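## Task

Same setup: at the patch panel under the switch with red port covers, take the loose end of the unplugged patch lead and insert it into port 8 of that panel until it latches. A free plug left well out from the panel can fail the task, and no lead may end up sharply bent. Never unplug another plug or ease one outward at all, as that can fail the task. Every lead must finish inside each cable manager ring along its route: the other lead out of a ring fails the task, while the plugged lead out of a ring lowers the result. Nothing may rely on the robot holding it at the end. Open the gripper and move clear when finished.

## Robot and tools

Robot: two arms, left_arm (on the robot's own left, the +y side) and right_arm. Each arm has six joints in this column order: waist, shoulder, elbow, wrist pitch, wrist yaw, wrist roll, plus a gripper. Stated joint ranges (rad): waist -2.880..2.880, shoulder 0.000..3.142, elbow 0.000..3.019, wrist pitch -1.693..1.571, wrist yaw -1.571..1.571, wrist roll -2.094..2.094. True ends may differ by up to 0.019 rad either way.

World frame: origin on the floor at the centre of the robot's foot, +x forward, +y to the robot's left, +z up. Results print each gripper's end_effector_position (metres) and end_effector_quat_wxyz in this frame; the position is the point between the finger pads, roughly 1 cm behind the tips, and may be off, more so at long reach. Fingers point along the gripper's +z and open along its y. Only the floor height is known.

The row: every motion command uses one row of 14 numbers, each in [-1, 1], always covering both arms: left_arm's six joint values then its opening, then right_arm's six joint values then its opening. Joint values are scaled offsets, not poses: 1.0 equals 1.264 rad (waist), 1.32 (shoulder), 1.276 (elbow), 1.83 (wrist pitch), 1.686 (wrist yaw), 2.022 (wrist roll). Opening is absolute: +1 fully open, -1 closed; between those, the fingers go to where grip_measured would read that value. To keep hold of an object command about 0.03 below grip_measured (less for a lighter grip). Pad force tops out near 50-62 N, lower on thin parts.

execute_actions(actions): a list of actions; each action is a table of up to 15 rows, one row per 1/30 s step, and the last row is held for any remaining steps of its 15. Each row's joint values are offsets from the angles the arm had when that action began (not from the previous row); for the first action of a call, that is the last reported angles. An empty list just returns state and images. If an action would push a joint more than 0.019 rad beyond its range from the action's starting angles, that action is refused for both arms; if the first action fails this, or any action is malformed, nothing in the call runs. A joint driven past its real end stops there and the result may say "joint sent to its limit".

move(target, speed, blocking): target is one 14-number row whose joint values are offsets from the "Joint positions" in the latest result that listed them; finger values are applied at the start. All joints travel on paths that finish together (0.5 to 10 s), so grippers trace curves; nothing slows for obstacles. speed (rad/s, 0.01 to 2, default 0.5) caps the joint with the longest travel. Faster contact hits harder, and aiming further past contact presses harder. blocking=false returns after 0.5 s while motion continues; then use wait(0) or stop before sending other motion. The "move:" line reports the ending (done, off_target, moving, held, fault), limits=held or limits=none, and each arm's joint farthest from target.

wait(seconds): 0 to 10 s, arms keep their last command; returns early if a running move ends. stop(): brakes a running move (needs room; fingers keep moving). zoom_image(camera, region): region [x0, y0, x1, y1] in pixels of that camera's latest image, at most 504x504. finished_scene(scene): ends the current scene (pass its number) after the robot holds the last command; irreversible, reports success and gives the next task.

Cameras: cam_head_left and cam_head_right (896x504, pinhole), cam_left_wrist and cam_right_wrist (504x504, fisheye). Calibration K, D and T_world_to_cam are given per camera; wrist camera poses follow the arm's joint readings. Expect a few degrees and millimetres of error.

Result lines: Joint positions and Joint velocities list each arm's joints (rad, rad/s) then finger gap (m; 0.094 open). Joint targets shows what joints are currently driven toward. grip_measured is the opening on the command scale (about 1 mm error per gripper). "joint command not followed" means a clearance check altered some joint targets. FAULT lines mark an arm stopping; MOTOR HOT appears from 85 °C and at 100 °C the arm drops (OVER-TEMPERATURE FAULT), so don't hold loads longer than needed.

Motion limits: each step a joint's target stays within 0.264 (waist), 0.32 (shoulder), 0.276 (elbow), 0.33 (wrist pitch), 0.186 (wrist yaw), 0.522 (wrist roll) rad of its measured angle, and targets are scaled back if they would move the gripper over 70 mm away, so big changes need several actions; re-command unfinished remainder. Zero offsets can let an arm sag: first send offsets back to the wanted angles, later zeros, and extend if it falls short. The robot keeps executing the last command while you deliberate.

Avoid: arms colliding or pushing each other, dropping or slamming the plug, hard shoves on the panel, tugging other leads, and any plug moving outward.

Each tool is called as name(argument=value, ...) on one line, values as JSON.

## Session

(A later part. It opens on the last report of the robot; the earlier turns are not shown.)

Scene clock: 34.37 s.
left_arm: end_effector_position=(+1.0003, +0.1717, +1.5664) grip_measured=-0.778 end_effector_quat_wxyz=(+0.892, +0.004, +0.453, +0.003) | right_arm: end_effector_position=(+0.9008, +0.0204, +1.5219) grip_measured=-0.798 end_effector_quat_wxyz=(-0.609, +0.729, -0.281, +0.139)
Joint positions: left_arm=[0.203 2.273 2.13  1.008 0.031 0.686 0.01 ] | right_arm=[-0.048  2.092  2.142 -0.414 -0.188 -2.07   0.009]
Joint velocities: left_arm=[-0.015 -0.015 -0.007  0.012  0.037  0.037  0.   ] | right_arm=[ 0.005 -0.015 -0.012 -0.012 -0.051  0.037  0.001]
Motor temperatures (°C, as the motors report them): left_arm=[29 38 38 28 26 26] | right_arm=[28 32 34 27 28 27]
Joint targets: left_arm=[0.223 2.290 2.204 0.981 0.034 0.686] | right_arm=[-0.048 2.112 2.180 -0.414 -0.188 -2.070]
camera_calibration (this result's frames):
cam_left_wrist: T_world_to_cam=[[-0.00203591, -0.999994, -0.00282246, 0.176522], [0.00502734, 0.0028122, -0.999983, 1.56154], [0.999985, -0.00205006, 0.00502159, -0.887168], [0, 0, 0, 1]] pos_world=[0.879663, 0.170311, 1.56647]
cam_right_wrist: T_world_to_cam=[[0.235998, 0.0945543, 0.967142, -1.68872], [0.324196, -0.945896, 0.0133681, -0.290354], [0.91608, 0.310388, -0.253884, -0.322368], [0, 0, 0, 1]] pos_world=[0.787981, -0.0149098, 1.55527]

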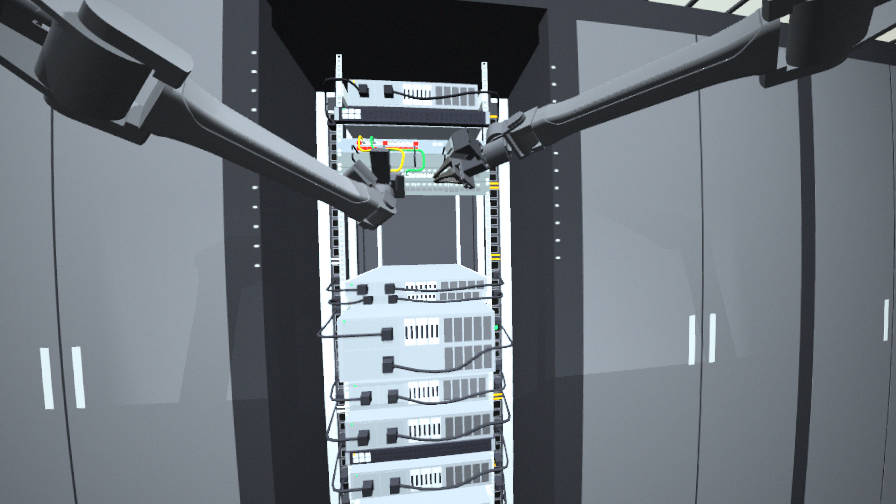

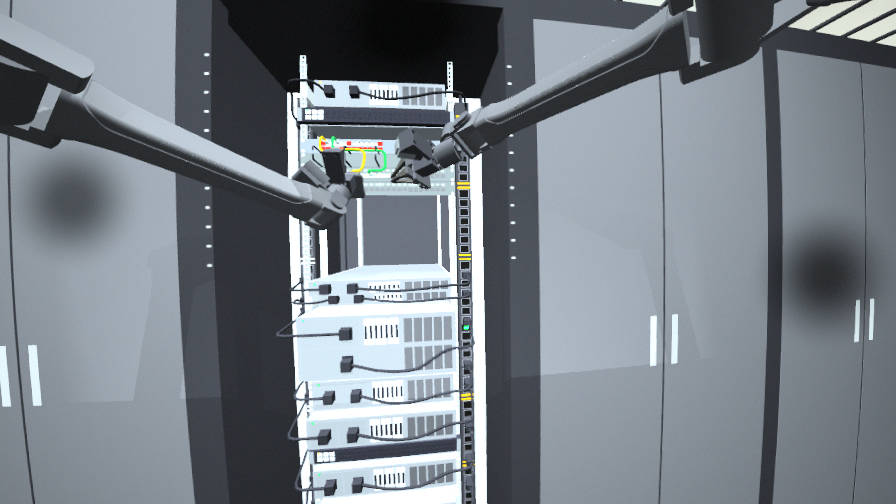

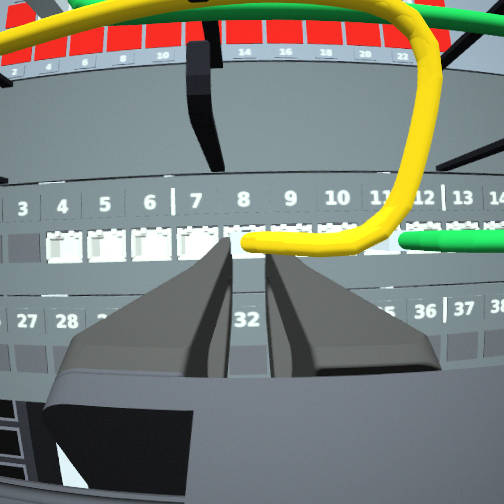

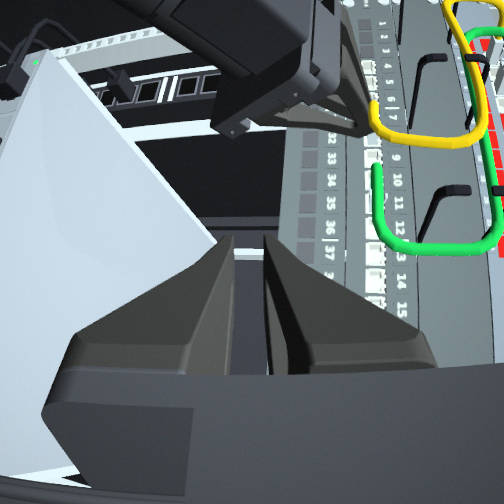

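execute_actions(actions=[[[0.0165,0.0135,0.059,-0.016,0.001,0,-0.81,0,0.015,0.03,0,0,0,-0.8],[0.0172,0.0142,0.0605,-0.0172,0.001,0,-0.81,0,0.015,0.03,0,0,0,-0.8],[0.0179,0.0149,0.062,-0.0184,0.001,0,-0.81,0,0.015,0.03,0,0,0,-0.8],[0.0186,0.0156,0.0635,-0.0196,0.001,0,-0.81,0,0.015,0.03,0,0,0,-0.8],[0.0193,0.0163,0.065,-0.0208,0.001,0,-0.81,0,0.015,0.03,0,0,0,-0.8],[0.02,0.017,0.0665,-0.022,0.001,0,-0.81,0,0.015,0.03,0,0,0,-0.8],[0.0205,0.0177,0.068,-0.023,0.001,0,-0.81,0,0.015,0.03,0,0,0,-0.8]]])

zoom_image(camera="cam_left_wrist", region=[150, 160, 350, 320])

Scene clock: 35.33 s.
left_arm: end_effector_position=(+1.0018, +0.1719, +1.5664) grip_measured=-0.778 end_effector_quat_wxyz=(+0.893, +0.003, +0.451, +0.004) | right_arm: end_effector_position=(+0.9008, +0.0204, +1.5219) grip_measured=-0.798 end_effector_quat_wxyz=(-0.609, +0.729, -0.281, +0.139)
Joint positions: left_arm=[0.204 2.28  2.142 1.007 0.033 0.686 0.01 ] | right_arm=[-0.048  2.092  2.142 -0.414 -0.188 -2.07   0.009]
Joint velocities: left_arm=[-0.005 -0.015 -0.002 -0.007 -0.022 -0.037  0.001] | right_arm=[-0.005 -0.005  0.007 -0.002  0.022 -0.051 -0.   ]
Motor temperatures (°C, as the motors report them): left_arm=[29 38 38 28 26 26] | right_arm=[28 32 34 27 28 27]
Joint targets: left_arm=[0.229 2.296 2.216 0.966 0.033 0.686] | right_arm=[-0.048 2.112 2.180 -0.414 -0.188 -2.070]
camera_calibration (this result's frames):
cam_left_wrist: T_world_to_cam=[[-0.000265868, -0.999996, -0.00275353, 0.174818], [0.00870648, 0.00275111, -0.999958, 1.55783], [0.999962, -0.00028983, 0.00870572, -0.89473], [0, 0, 0, 1]] pos_world=[0.881179, 0.170272, 1.56604]
cam_right_wrist: T_world_to_cam=[[0.235998, 0.0945543, 0.967142, -1.68872], [0.324196, -0.945896, 0.0133681, -0.290354], [0.91608, 0.310388, -0.253884, -0.322368], [0, 0, 0, 1]] pos_world=[0.787981, -0.0149098, 1.55527]

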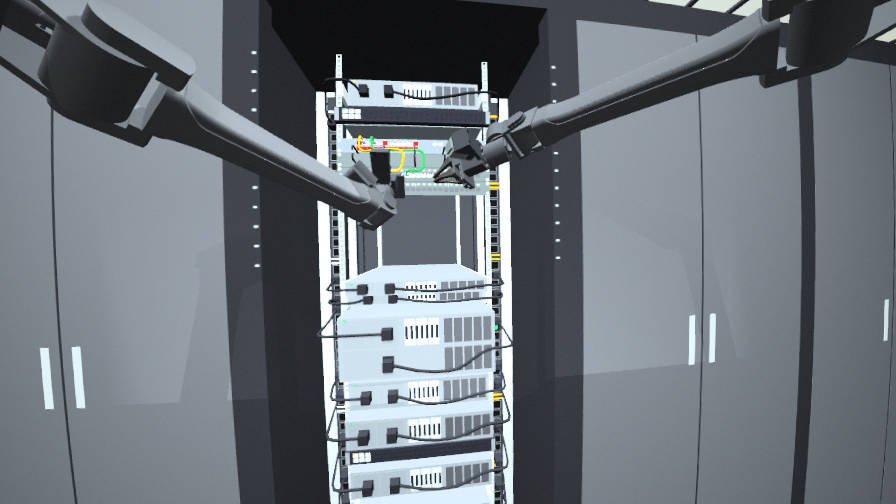

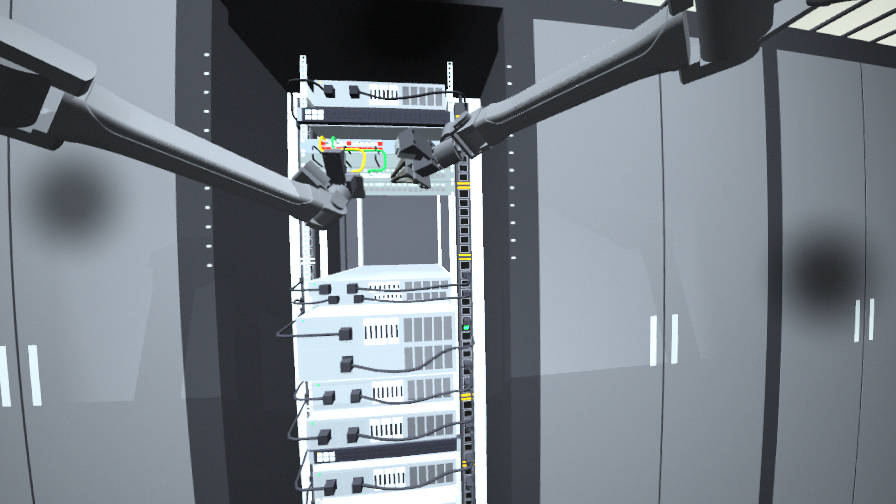

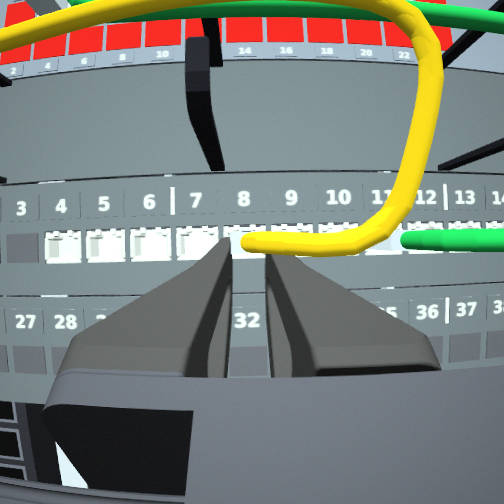

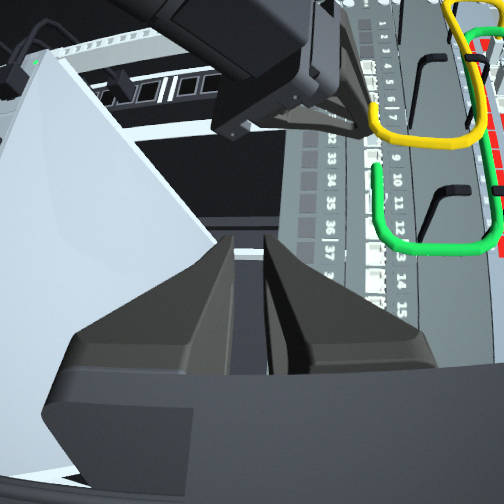

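Region (150, 160, 350, 320) of cam_left_wrist's 504x504 image, scaled by 2.520, with more detail than that image has; it fills the top 403 rows of this view, and the rest is white.

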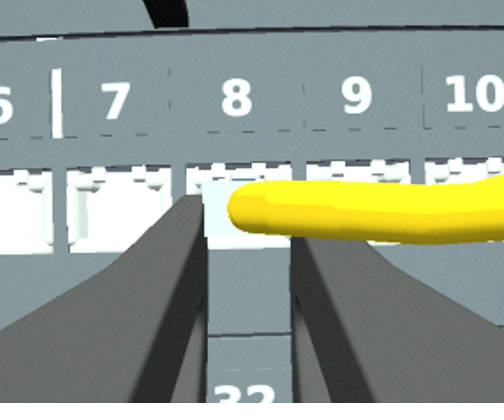

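execute_actions(actions=[[[0.02,0.013,0.060,-0.0234,-0.001,0,-0.81,0,0.015,0.03,0,0,0,-0.8],[0.0202,0.014,0.062,-0.0244,-0.001,0,-0.81,0,0.015,0.03,0,0,0,-0.8],[0.0204,0.015,0.064,-0.0254,-0.001,0,-0.81,0,0.015,0.03,0,0,0,-0.8],[0.0206,0.016,0.066,-0.0264,-0.001,0,-0.81,0,0.015,0.03,0,0,0,-0.8],[0.0208,0.017,0.068,-0.0274,-0.001,0,-0.81,0,0.015,0.03,0,0,0,-0.8],[0.021,0.018,0.070,-0.0284,-0.001,0,-0.81,0,0.015,0.03,0,0,0,-0.8],[0.0212,0.019,0.072,-0.0294,-0.001,0,-0.81,0,0.015,0.03,0,0,0,-0.8]]])

zoom_image(camera="cam_left_wrist", region=[150, 160, 350, 320])

Scene clock: 36.30 s.
left_arm: end_effector_position=(+1.0023, +0.1718, +1.5666) grip_measured=-0.778 end_effector_quat_wxyz=(+0.893, +0.003, +0.450, +0.004) | right_arm: end_effector_position=(+0.9008, +0.0204, +1.5219) grip_measured=-0.798 end_effector_quat_wxyz=(-0.609, +0.729, -0.281, +0.139)
Joint positions: left_arm=[0.204 2.283 2.147 1.007 0.034 0.686 0.01 ] | right_arm=[-0.048  2.092  2.142 -0.414 -0.188 -2.07   0.009]
Joint velocities: left_arm=[ 0.005 -0.005 -0.002 -0.007  0.007  0.051  0.   ] | right_arm=[-0.005 -0.015  0.017 -0.017  0.022 -0.007  0.   ]
Motor temperatures (°C, as the motors report them): left_arm=[29 38 38 28 26 26] | right_arm=[28 32 34 27 28 27]
Joint targets: left_arm=[0.231 2.305 2.234 0.953 0.031 0.686] | right_arm=[-0.048 2.112 2.180 -0.414 -0.188 -2.070]
camera_calibration (this result's frames):
cam_left_wrist: T_world_to_cam=[[0.000694854, -0.999997, -0.00213689, 0.172774], [0.0107267, 0.00214422, -0.99994, 1.55614], [0.999942, 0.000671891, 0.0107282, -0.898503], [0, 0, 0, 1]] pos_world=[0.881639, 0.17004, 1.56605]
cam_right_wrist: T_world_to_cam=[[0.235998, 0.0945543, 0.967142, -1.68872], [0.324196, -0.945896, 0.0133681, -0.290354], [0.91608, 0.310388, -0.253884, -0.322368], [0, 0, 0, 1]] pos_world=[0.787981, -0.0149098, 1.55527]

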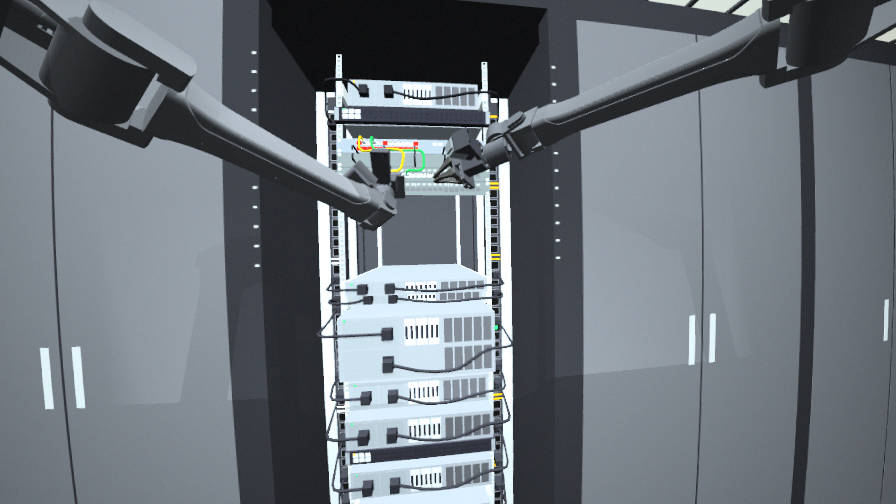

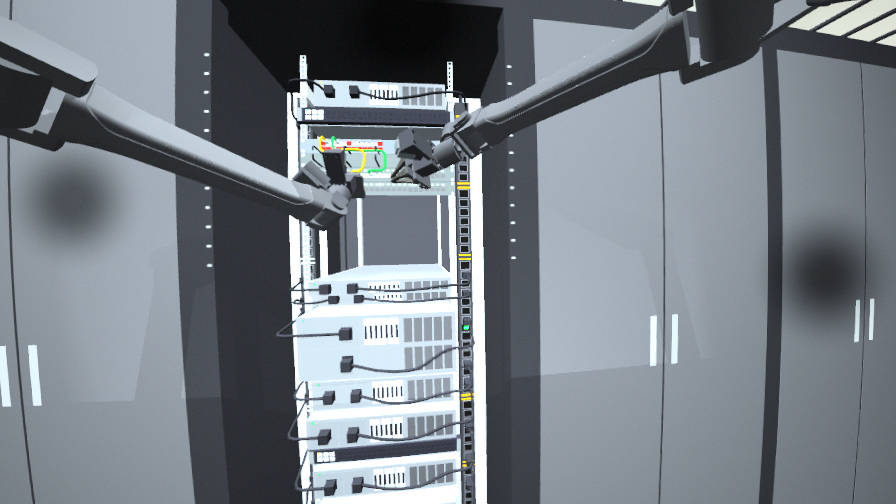

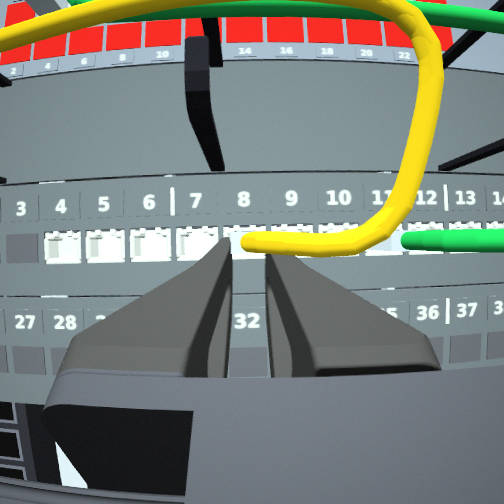

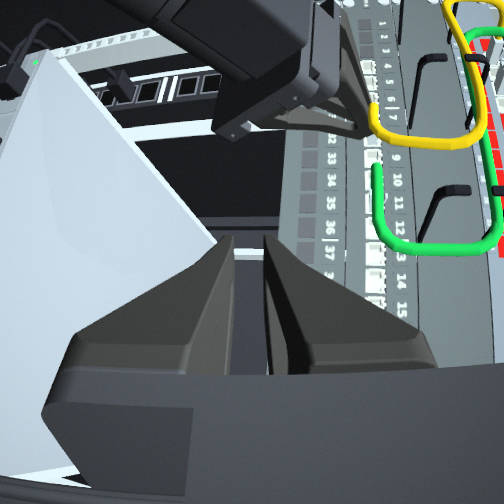

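Region (150, 160, 350, 320) of cam_left_wrist's 504x504 image, scaled by 2.520, with more detail than that image has; it fills the top 403 rows of this view, and the rest is white.

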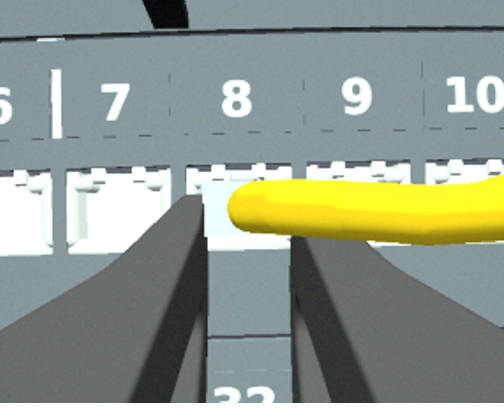

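zoom_image(camera="cam_right_wrist", region=[320, 70, 420, 190])

Region (320, 70, 420, 190) of cam_right_wrist's 504x504 image, scaled by 4.200, with more detail than that image has.

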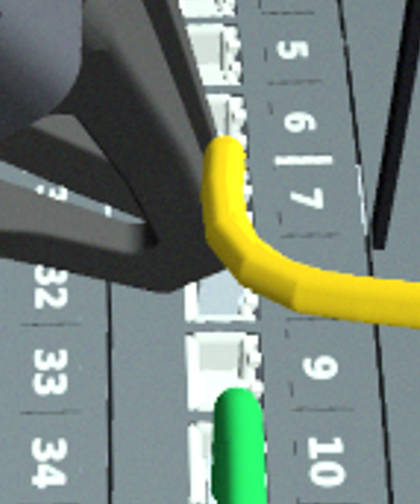

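execute_actions(actions=[[[0.015,0.012,0.058,-0.02,0,0,-0.81,0,0.015,0.03,0,0,0,-0.8],[0.012,0.008,0.05,-0.014,0,0,-0.81,0,0.015,0.03,0,0,0,-0.8],[0.008,0.004,0.042,-0.008,0,0,-0.81,0,0.015,0.03,0,0,0,-0.8],[0.005,0.002,0.036,-0.003,0,0,-0.81,0,0.015,0.03,0,0,0,-0.8],[0.005,0.002,0.034,-0.002,0,0,-0.81,0,0.015,0.03,0,0,0,-0.8],[0.005,0.002,0.034,-0.002,0,0,-0.81,0,0.015,0.03,0,0,0,-0.8],[0.005,0.002,0.034,-0.002,0,0,-0.78,0,0.015,0.03,0,0,0,-0.8],[0.005,0.002,0.034,-0.002,0,0,-0.75,0,0.015,0.03,0,0,0,-0.8],[0.005,0.002,0.034,-0.002,0,0,-0.70,0,0.015,0.03,0,0,0,-0.8]]])

zoom_image(camera="cam_left_wrist", region=[150, 160, 350, 320])

Scene clock: 37.53 s.
left_arm: end_effector_position=(+1.0018, +0.1722, +1.5672) grip_measured=-0.702 end_effector_quat_wxyz=(+0.894, +0.002, +0.449, +0.004) | right_arm: end_effector_position=(+0.9008, +0.0204, +1.5219) grip_measured=-0.798 end_effector_quat_wxyz=(-0.609, +0.729, -0.281, +0.139)
Joint positions: left_arm=[0.204 2.283 2.147 1.01  0.034 0.686 0.014] | right_arm=[-0.048  2.092  2.142 -0.414 -0.188 -2.07   0.009]
Joint velocities: left_arm=[-0.005 -0.005  0.012  0.002 -0.007  0.11   0.   ] | right_arm=[ 0.005 -0.005  0.002 -0.007 -0.051 -0.022 -0.   ]
Motor temperatures (°C, as the motors report them): left_arm=[29 38 39 28 26 26] | right_arm=[29 32 35 27 28 27]
Joint targets: left_arm=[0.210 2.285 2.191 1.003 0.034 0.686] | right_arm=[-0.048 2.112 2.180 -0.414 -0.188 -2.070]
camera_calibration (this result's frames):
cam_left_wrist: T_world_to_cam=[[0.00201541, -0.999997, -0.00129823, 0.170564], [0.0138775, 0.00132608, -0.999903, 1.55366], [0.999902, 0.0019972, 0.0138802, -0.903197], [0, 0, 0, 1]] pos_world=[0.881204, 0.170307, 1.56627]
cam_right_wrist: T_world_to_cam=[[0.235998, 0.0945543, 0.967142, -1.68872], [0.324196, -0.945896, 0.0133681, -0.290354], [0.91608, 0.310388, -0.253884, -0.322368], [0, 0, 0, 1]] pos_world=[0.787981, -0.0149098, 1.55527]

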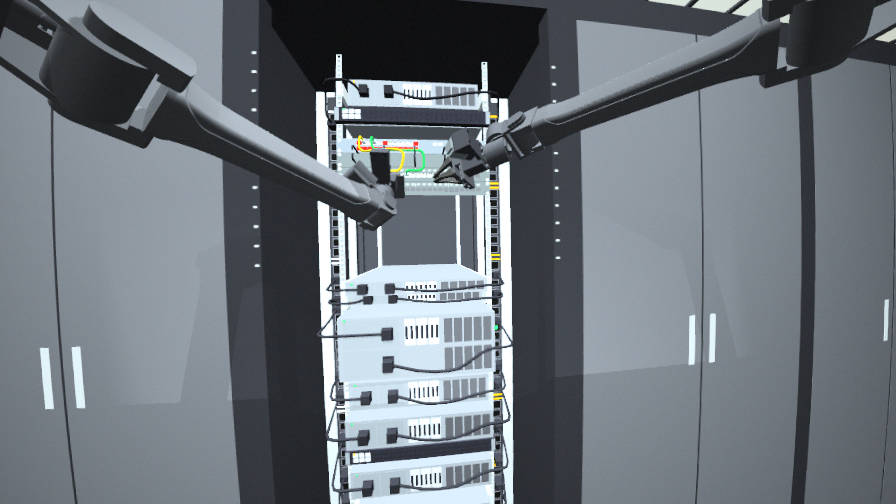

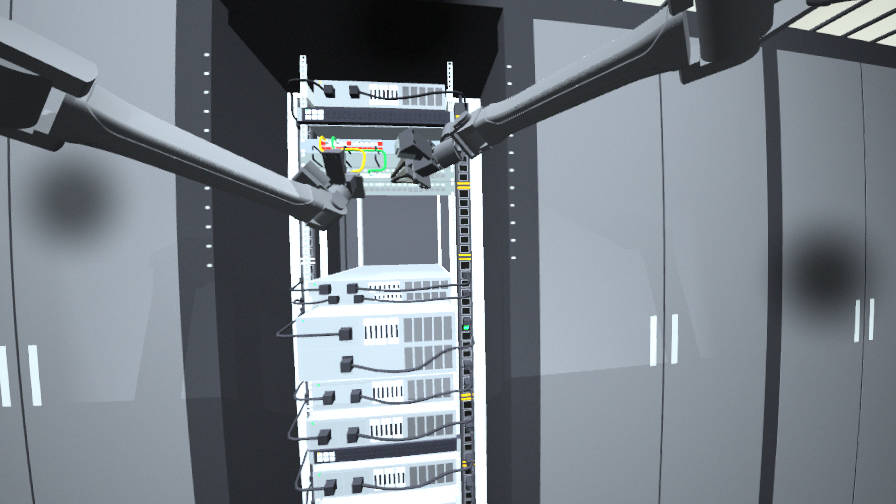

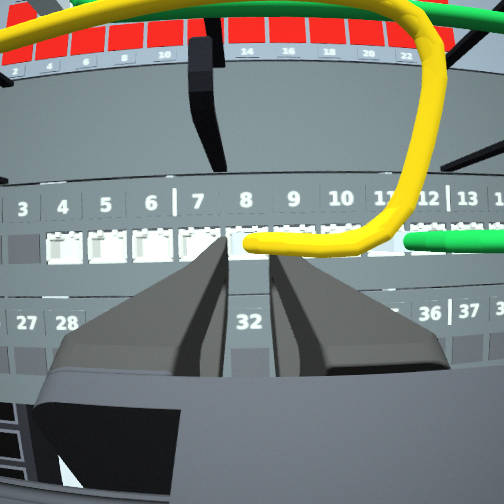

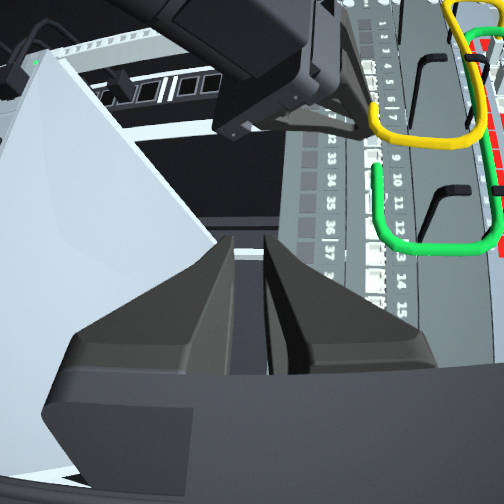

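Region (150, 160, 350, 320) of cam_left_wrist's 504x504 image, scaled by 2.520, with more detail than that image has; it fills the top 403 rows of this view, and the rest is white.

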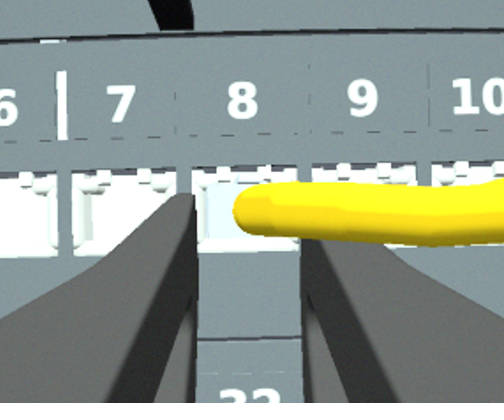

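execute_actions(actions=[[[0.005,0.002,0.034,-0.003,0,0,-0.76,0,0.015,0.03,0,0,0,-0.8],[0.005,0.002,0.034,-0.003,0,0,-0.79,0,0.015,0.03,0,0,0,-0.8],[0.005,0.002,0.034,-0.003,0,0,-0.82,0,0.015,0.03,0,0,0,-0.8]],[[0.007,0.006,0.042,-0.006,0,0,-0.82,0,0.015,0.03,0,0,0,-0.8],[0.009,0.009,0.048,-0.009,0,0,-0.82,0,0.015,0.03,0,0,0,-0.8],[0.010,0.011,0.053,-0.012,0,0,-0.82,0,0.015,0.03,0,0,0,-0.8],[0.011,0.012,0.056,-0.015,0,0,-0.82,0,0.015,0.03,0,0,0,-0.8],[0.012,0.013,0.058,-0.018,0,0,-0.82,0,0.015,0.03,0,0,0,-0.8],[0.0125,0.014,0.060,-0.020,0,0,-0.82,0,0.015,0.03,0,0,0,-0.8],[0.013,0.015,0.062,-0.022,0,0,-0.82,0,0.015,0.03,0,0,0,-0.8],[0.013,0.016,0.064,-0.024,0,0,-0.82,0,0.015,0.03,0,0,0,-0.8],[0.013,0.017,0.066,-0.025,0,0,-0.82,0,0.015,0.03,0,0,0,-0.8]]])

zoom_image(camera="cam_left_wrist", region=[150, 160, 350, 320])

Scene clock: 39.47 s.
left_arm: end_effector_position=(+1.0035, +0.1720, +1.5669) grip_measured=-0.779 end_effector_quat_wxyz=(+0.893, +0.003, +0.449, +0.005) | right_arm: end_effector_position=(+0.9008, +0.0204, +1.5219) grip_measured=-0.798 end_effector_quat_wxyz=(-0.609, +0.729, -0.281, +0.139)
Joint positions: left_arm=[0.205 2.287 2.156 1.004 0.035 0.686 0.01 ] | right_arm=[-0.048  2.092  2.142 -0.414 -0.188 -2.07   0.009]
Joint velocities: left_arm=[-0.015 -0.015 -0.012 -0.007 -0.022  0.066  0.   ] | right_arm=[-0.005  0.005 -0.007  0.012 -0.081 -0.066  0.001]
Motor temperatures (°C, as the motors report them): left_arm=[29 38 39 28 26 26] | right_arm=[29 32 35 27 28 27]
Joint targets: left_arm=[0.221 2.305 2.231 0.964 0.034 0.686] | right_arm=[-0.048 2.112 2.180 -0.414 -0.188 -2.070]
camera_calibration (this result's frames):
cam_left_wrist: T_world_to_cam=[[0.00182275, -0.999996, -0.00212233, 0.171859], [0.0129026, 0.00214567, -0.999914, 1.55417], [0.999915, 0.00179521, 0.0129065, -0.903278], [0, 0, 0, 1]] pos_world=[0.882835, 0.170145, 1.56606]
cam_right_wrist: T_world_to_cam=[[0.235998, 0.0945543, 0.967142, -1.68872], [0.324196, -0.945896, 0.0133681, -0.290354], [0.91608, 0.310388, -0.253884, -0.322368], [0, 0, 0, 1]] pos_world=[0.787981, -0.0149098, 1.55527]

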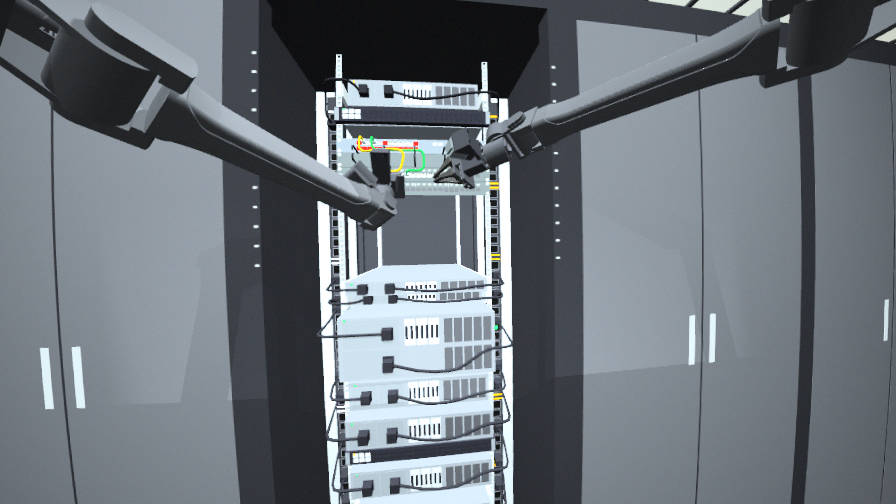

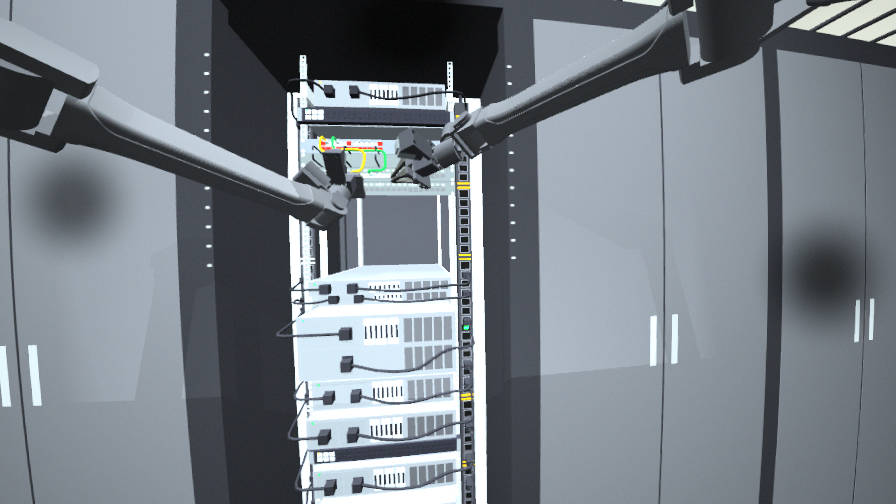

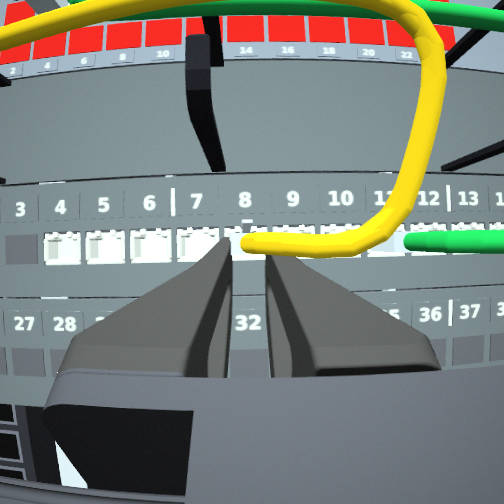

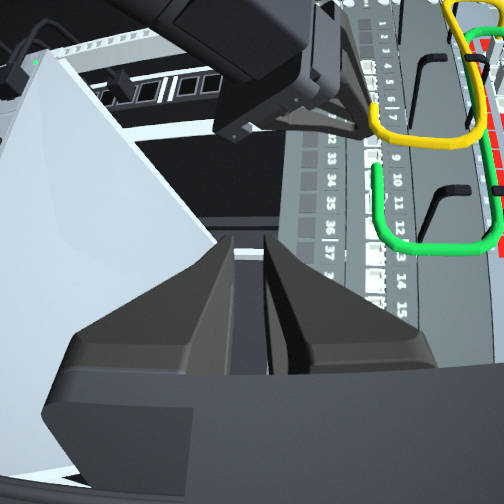

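Region (150, 160, 350, 320) of cam_left_wrist's 504x504 image, scaled by 2.520, with more detail than that image has; it fills the top 403 rows of this view, and the rest is white.

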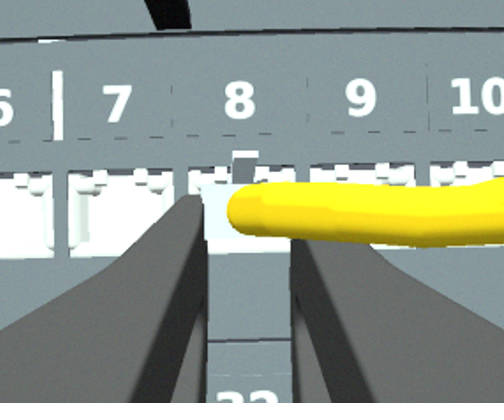

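Tab popped up: latched. Release.

execute_actions(actions=[[[0.010,0.010,0.052,-0.016,0,0,-0.82,0,0.015,0.03,0,0,0,-0.8],[0.008,0.006,0.045,-0.010,0,0,-0.82,0,0.015,0.03,0,0,0,-0.8],[0.006,0.003,0.038,-0.005,0,0,-0.82,0,0.015,0.03,0,0,0,-0.8],[0.005,0.002,0.034,-0.002,0,0,-0.82,0,0.015,0.03,0,0,0,-0.8],[0.005,0.002,0.034,-0.002,0,0,-0.81,0,0.015,0.03,0,0,0,-0.8],[0.005,0.002,0.034,-0.002,0,0,-0.78,0,0.015,0.03,0,0,0,-0.8],[0.005,0.002,0.034,-0.002,0,0,-0.73,0,0.015,0.03,0,0,0,-0.8],[0.005,0.002,0.034,-0.002,0,0,-0.66,0,0.015,0.03,0,0,0,-0.8]]])

move(target=[0,-0.106,-0.223,0.075,0,0,-0.66,0,0.015,0.03,0,0,0,-0.8], speed=0.15)

Scene clock: 40.40 s.
left_arm: end_effector_position=(+1.0033, +0.1723, +1.5672) grip_measured=-0.662 end_effector_quat_wxyz=(+0.894, +0.002, +0.448, +0.005) | right_arm: end_effector_position=(+0.9008, +0.0204, +1.5219) grip_measured=-0.798 end_effector_quat_wxyz=(-0.609, +0.729, -0.281, +0.139)
Joint positions: left_arm=[0.205 2.287 2.156 1.006 0.035 0.686 0.016] | right_arm=[-0.048  2.092  2.142 -0.414 -0.188 -2.07   0.009]
Joint velocities: left_arm=[-0.005  0.005  0.002  0.002  0.022 -0.037 -0.001] | right_arm=[ 0.005 -0.005 -0.007 -0.017  0.037 -0.007  0.001]
Motor temperatures (°C, as the motors report them): left_arm=[29 38 39 28 26 26] | right_arm=[29 32 35 27 28 27]
Joint targets: left_arm=[0.211 2.290 2.200 1.001 0.035 0.686] | right_arm=[-0.048 2.112 2.180 -0.414 -0.188 -2.070]
camera_calibration (this result's frames):
cam_left_wrist: T_world_to_cam=[[0.00282138, -0.999995, -0.00145976, 0.170113], [0.0143879, 0.00150021, -0.999895, 1.55306], [0.999893, 0.00280008, 0.014392, -0.905542], [0, 0, 0, 1]] pos_world=[0.88262, 0.170318, 1.56618]
cam_right_wrist: T_world_to_cam=[[0.235998, 0.0945543, 0.967142, -1.68872], [0.324196, -0.945896, 0.0133681, -0.290354], [0.91608, 0.310388, -0.253884, -0.322368], [0, 0, 0, 1]] pos_world=[0.787981, -0.0149098, 1.55527]

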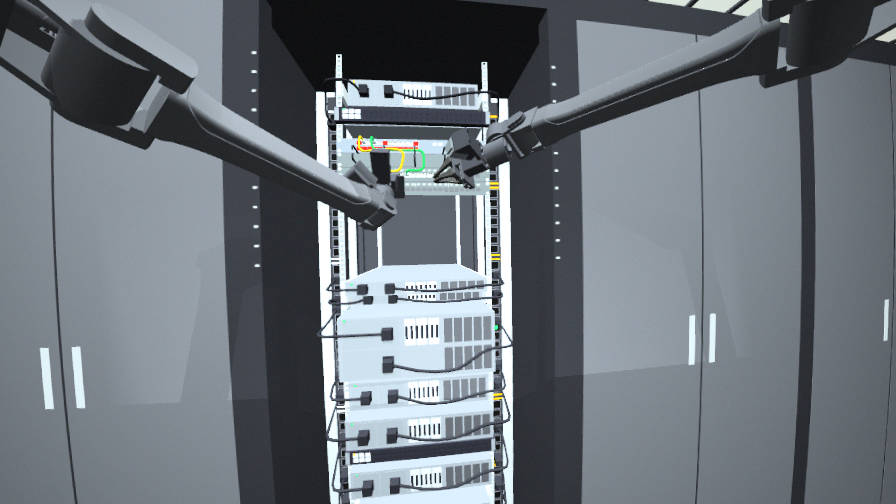

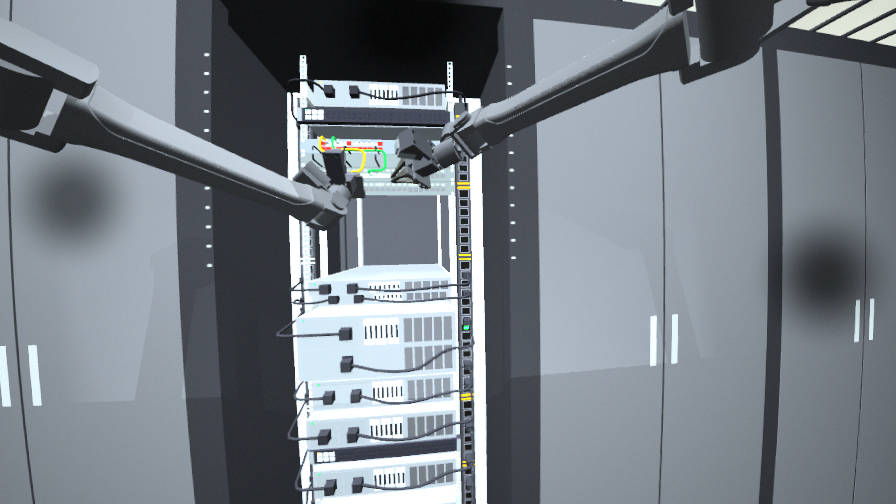

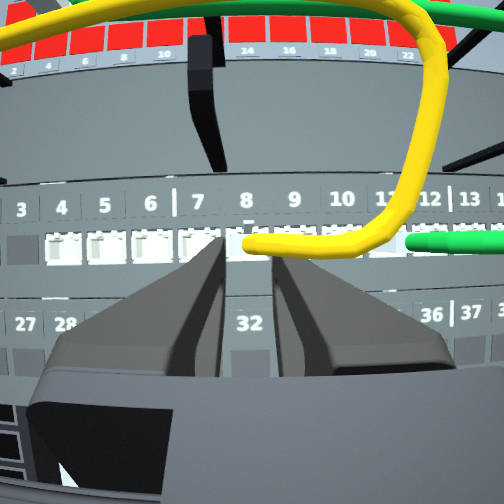

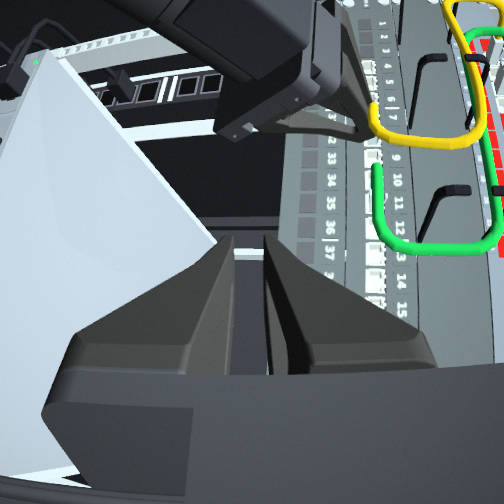

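Scene clock: 42.63 s.
left_arm: end_effector_position=(+0.9607, +0.1678, +1.5313) grip_measured=-0.661 end_effector_quat_wxyz=(+0.883, +0.018, +0.470, -0.004) | right_arm: end_effector_position=(+0.9008, +0.0204, +1.5219) grip_measured=-0.798 end_effector_quat_wxyz=(-0.609, +0.729, -0.281, +0.139)
Joint positions: left_arm=[0.205 2.18  1.869 1.126 0.034 0.686 0.016] | right_arm=[-0.048  2.092  2.142 -0.414 -0.188 -2.07   0.009]
Joint velocities: left_arm=[-0.005  0.005 -0.007 -0.002 -0.051  0.007 -0.001] | right_arm=[-0.005 -0.005 -0.002 -0.017 -0.037 -0.081 -0.   ]
Motor temperatures (°C, as the motors report them): left_arm=[30 38 38 28 26 26] | right_arm=[29 32 35 27 28 27]
Joint targets: left_arm=[0.205 2.148 1.872 1.144 0.035 0.686] | right_arm=[-0.048 2.112 2.180 -0.414 -0.188 -2.070]
move: off_target (left_arm, right_arm); limits=none; left_arm: farthest joint: the shoulder, 0.033 radians from its target (0.140 radians at the start); right_arm: farthest joint: the elbow, 0.039 radians from its target (0.039 radians at the start)
camera_calibration (this result's frames):
cam_left_wrist: T_world_to_cam=[[-0.0283419, -0.999369, -0.0214131, 0.226], [-0.0334146, 0.0223569, -0.999191, 1.55909], [0.99904, -0.0276035, -0.0340272, -0.782436], [0, 0, 0, 1]] pos_world=[0.840186, 0.169403, 1.53604]
cam_right_wrist: T_world_to_cam=[[0.235998, 0.0945543, 0.967142, -1.68872], [0.324196, -0.945896, 0.0133681, -0.290354], [0.91608, 0.310388, -0.253884, -0.322368], [0, 0, 0, 1]] pos_world=[0.787981, -0.0149098, 1.55527]

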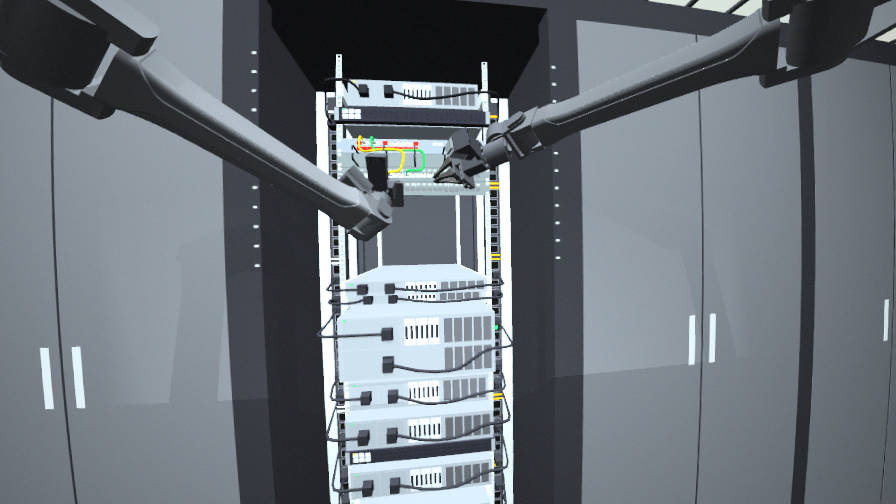

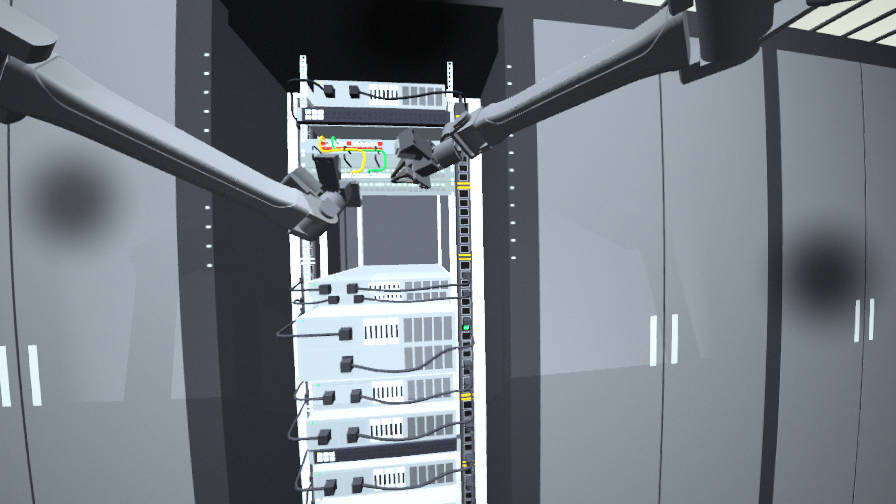

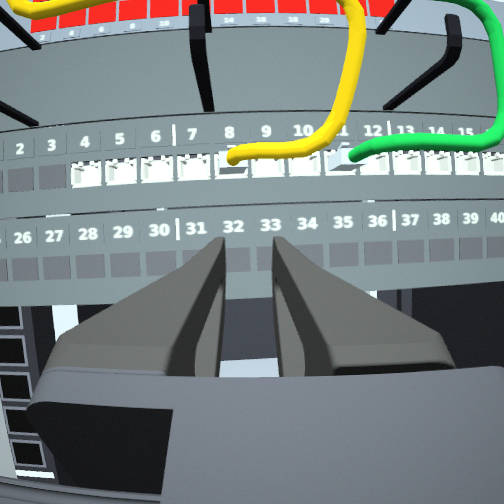

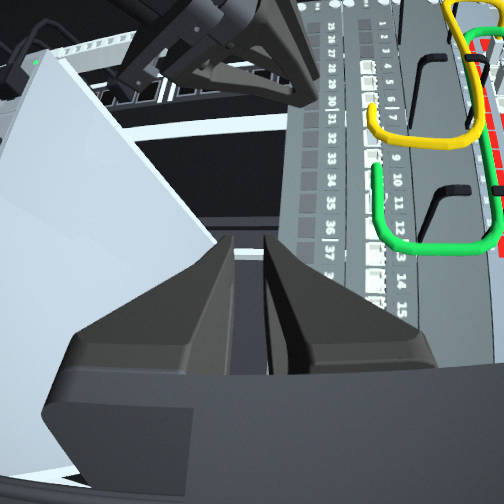

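Yellow lies behind the hook still. Move clear.

move(target=[0,-0.15,-0.2,0.08,0,0,-0.66,0,-0.1,-0.14,0.03,0,0,-0.8], speed=0.4)

Scene clock: 44.20 s.
left_arm: end_effector_position=(+0.9037, +0.2165, +1.5663) grip_measured=-0.661 end_effector_quat_wxyz=(+0.894, +0.001, +0.448, +0.006) | right_arm: end_effector_position=(+0.8692, -0.0050, +1.5268) grip_measured=-0.798 end_effector_quat_wxyz=(-0.604, +0.735, -0.280, +0.132)
Joint positions: left_arm=[0.205 1.991 1.61  1.258 0.034 0.686 0.016] | right_arm=[-0.048  1.966  1.964 -0.384 -0.188 -2.07   0.009]
Joint velocities: left_arm=[-0.005 -0.005  0.007 -0.007 -0.022  0.007 -0.   ] | right_arm=[-0.005 -0.015  0.012 -0.017  0.066 -0.022 -0.001]
Motor temperatures (°C, as the motors report them): left_arm=[30 38 38 28 26 26] | right_arm=[29 33 35 27 28 27]
Joint targets: left_arm=[0.205 1.982 1.614 1.272 0.034 0.686] | right_arm=[-0.048 1.960 1.963 -0.358 -0.188 -2.070]
move: off_target (right_arm); limits=none; left_arm: farthest joint: the wrist pitch, 0.014 radians from its target (0.147 radians at the start); right_arm: farthest joint: the wrist pitch, 0.025 radians from its target (0.054 radians at the start)
camera_calibration (this result's frames):
cam_left_wrist: T_world_to_cam=[[0.00505484, -0.999987, -0.00025488, 0.210641], [0.0152938, 0.000332162, -0.999883, 1.55294], [0.99987, 0.00505035, 0.0152953, -0.80795], [0, 0, 0, 1]] pos_world=[0.78303, 0.214203, 1.56517]
cam_right_wrist: T_world_to_cam=[[0.249235, 0.107182, 0.962493, -1.68795], [0.335173, -0.941983, 0.0181062, -0.320985], [0.908593, 0.318089, -0.2707, -0.252039], [0, 0, 0, 1]] pos_world=[0.757282, -0.041274, 1.56222]

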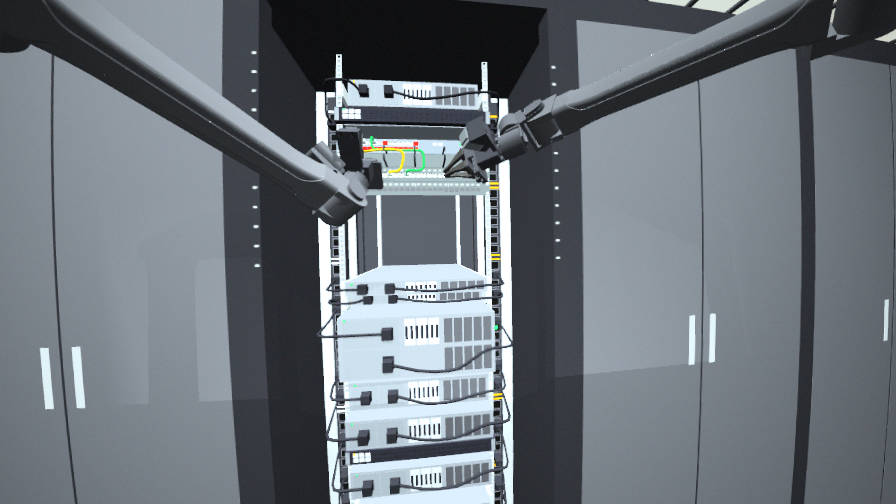

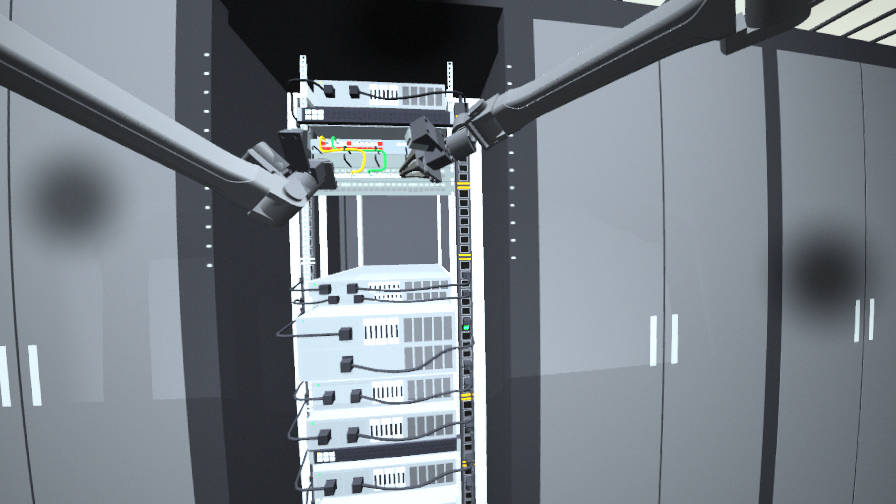

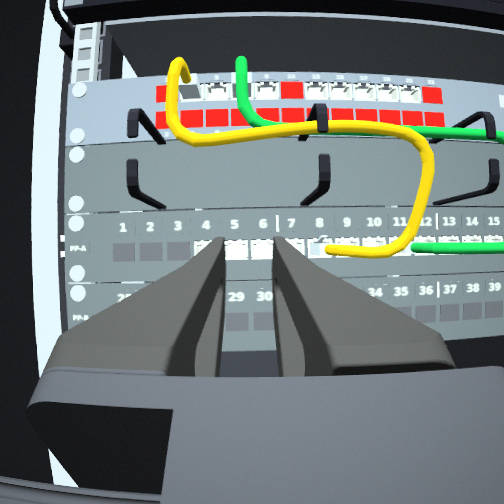

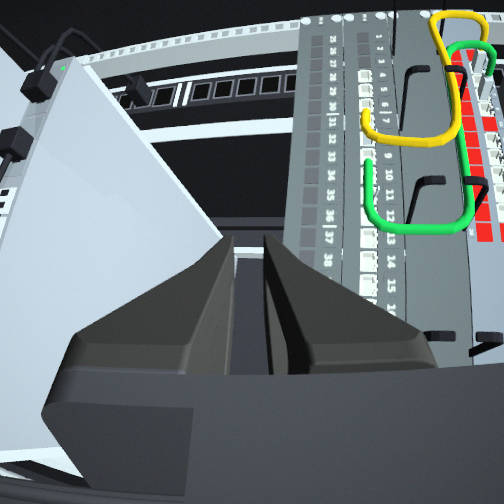

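finished_scene(scene=2)

The scene is finished: the task was done.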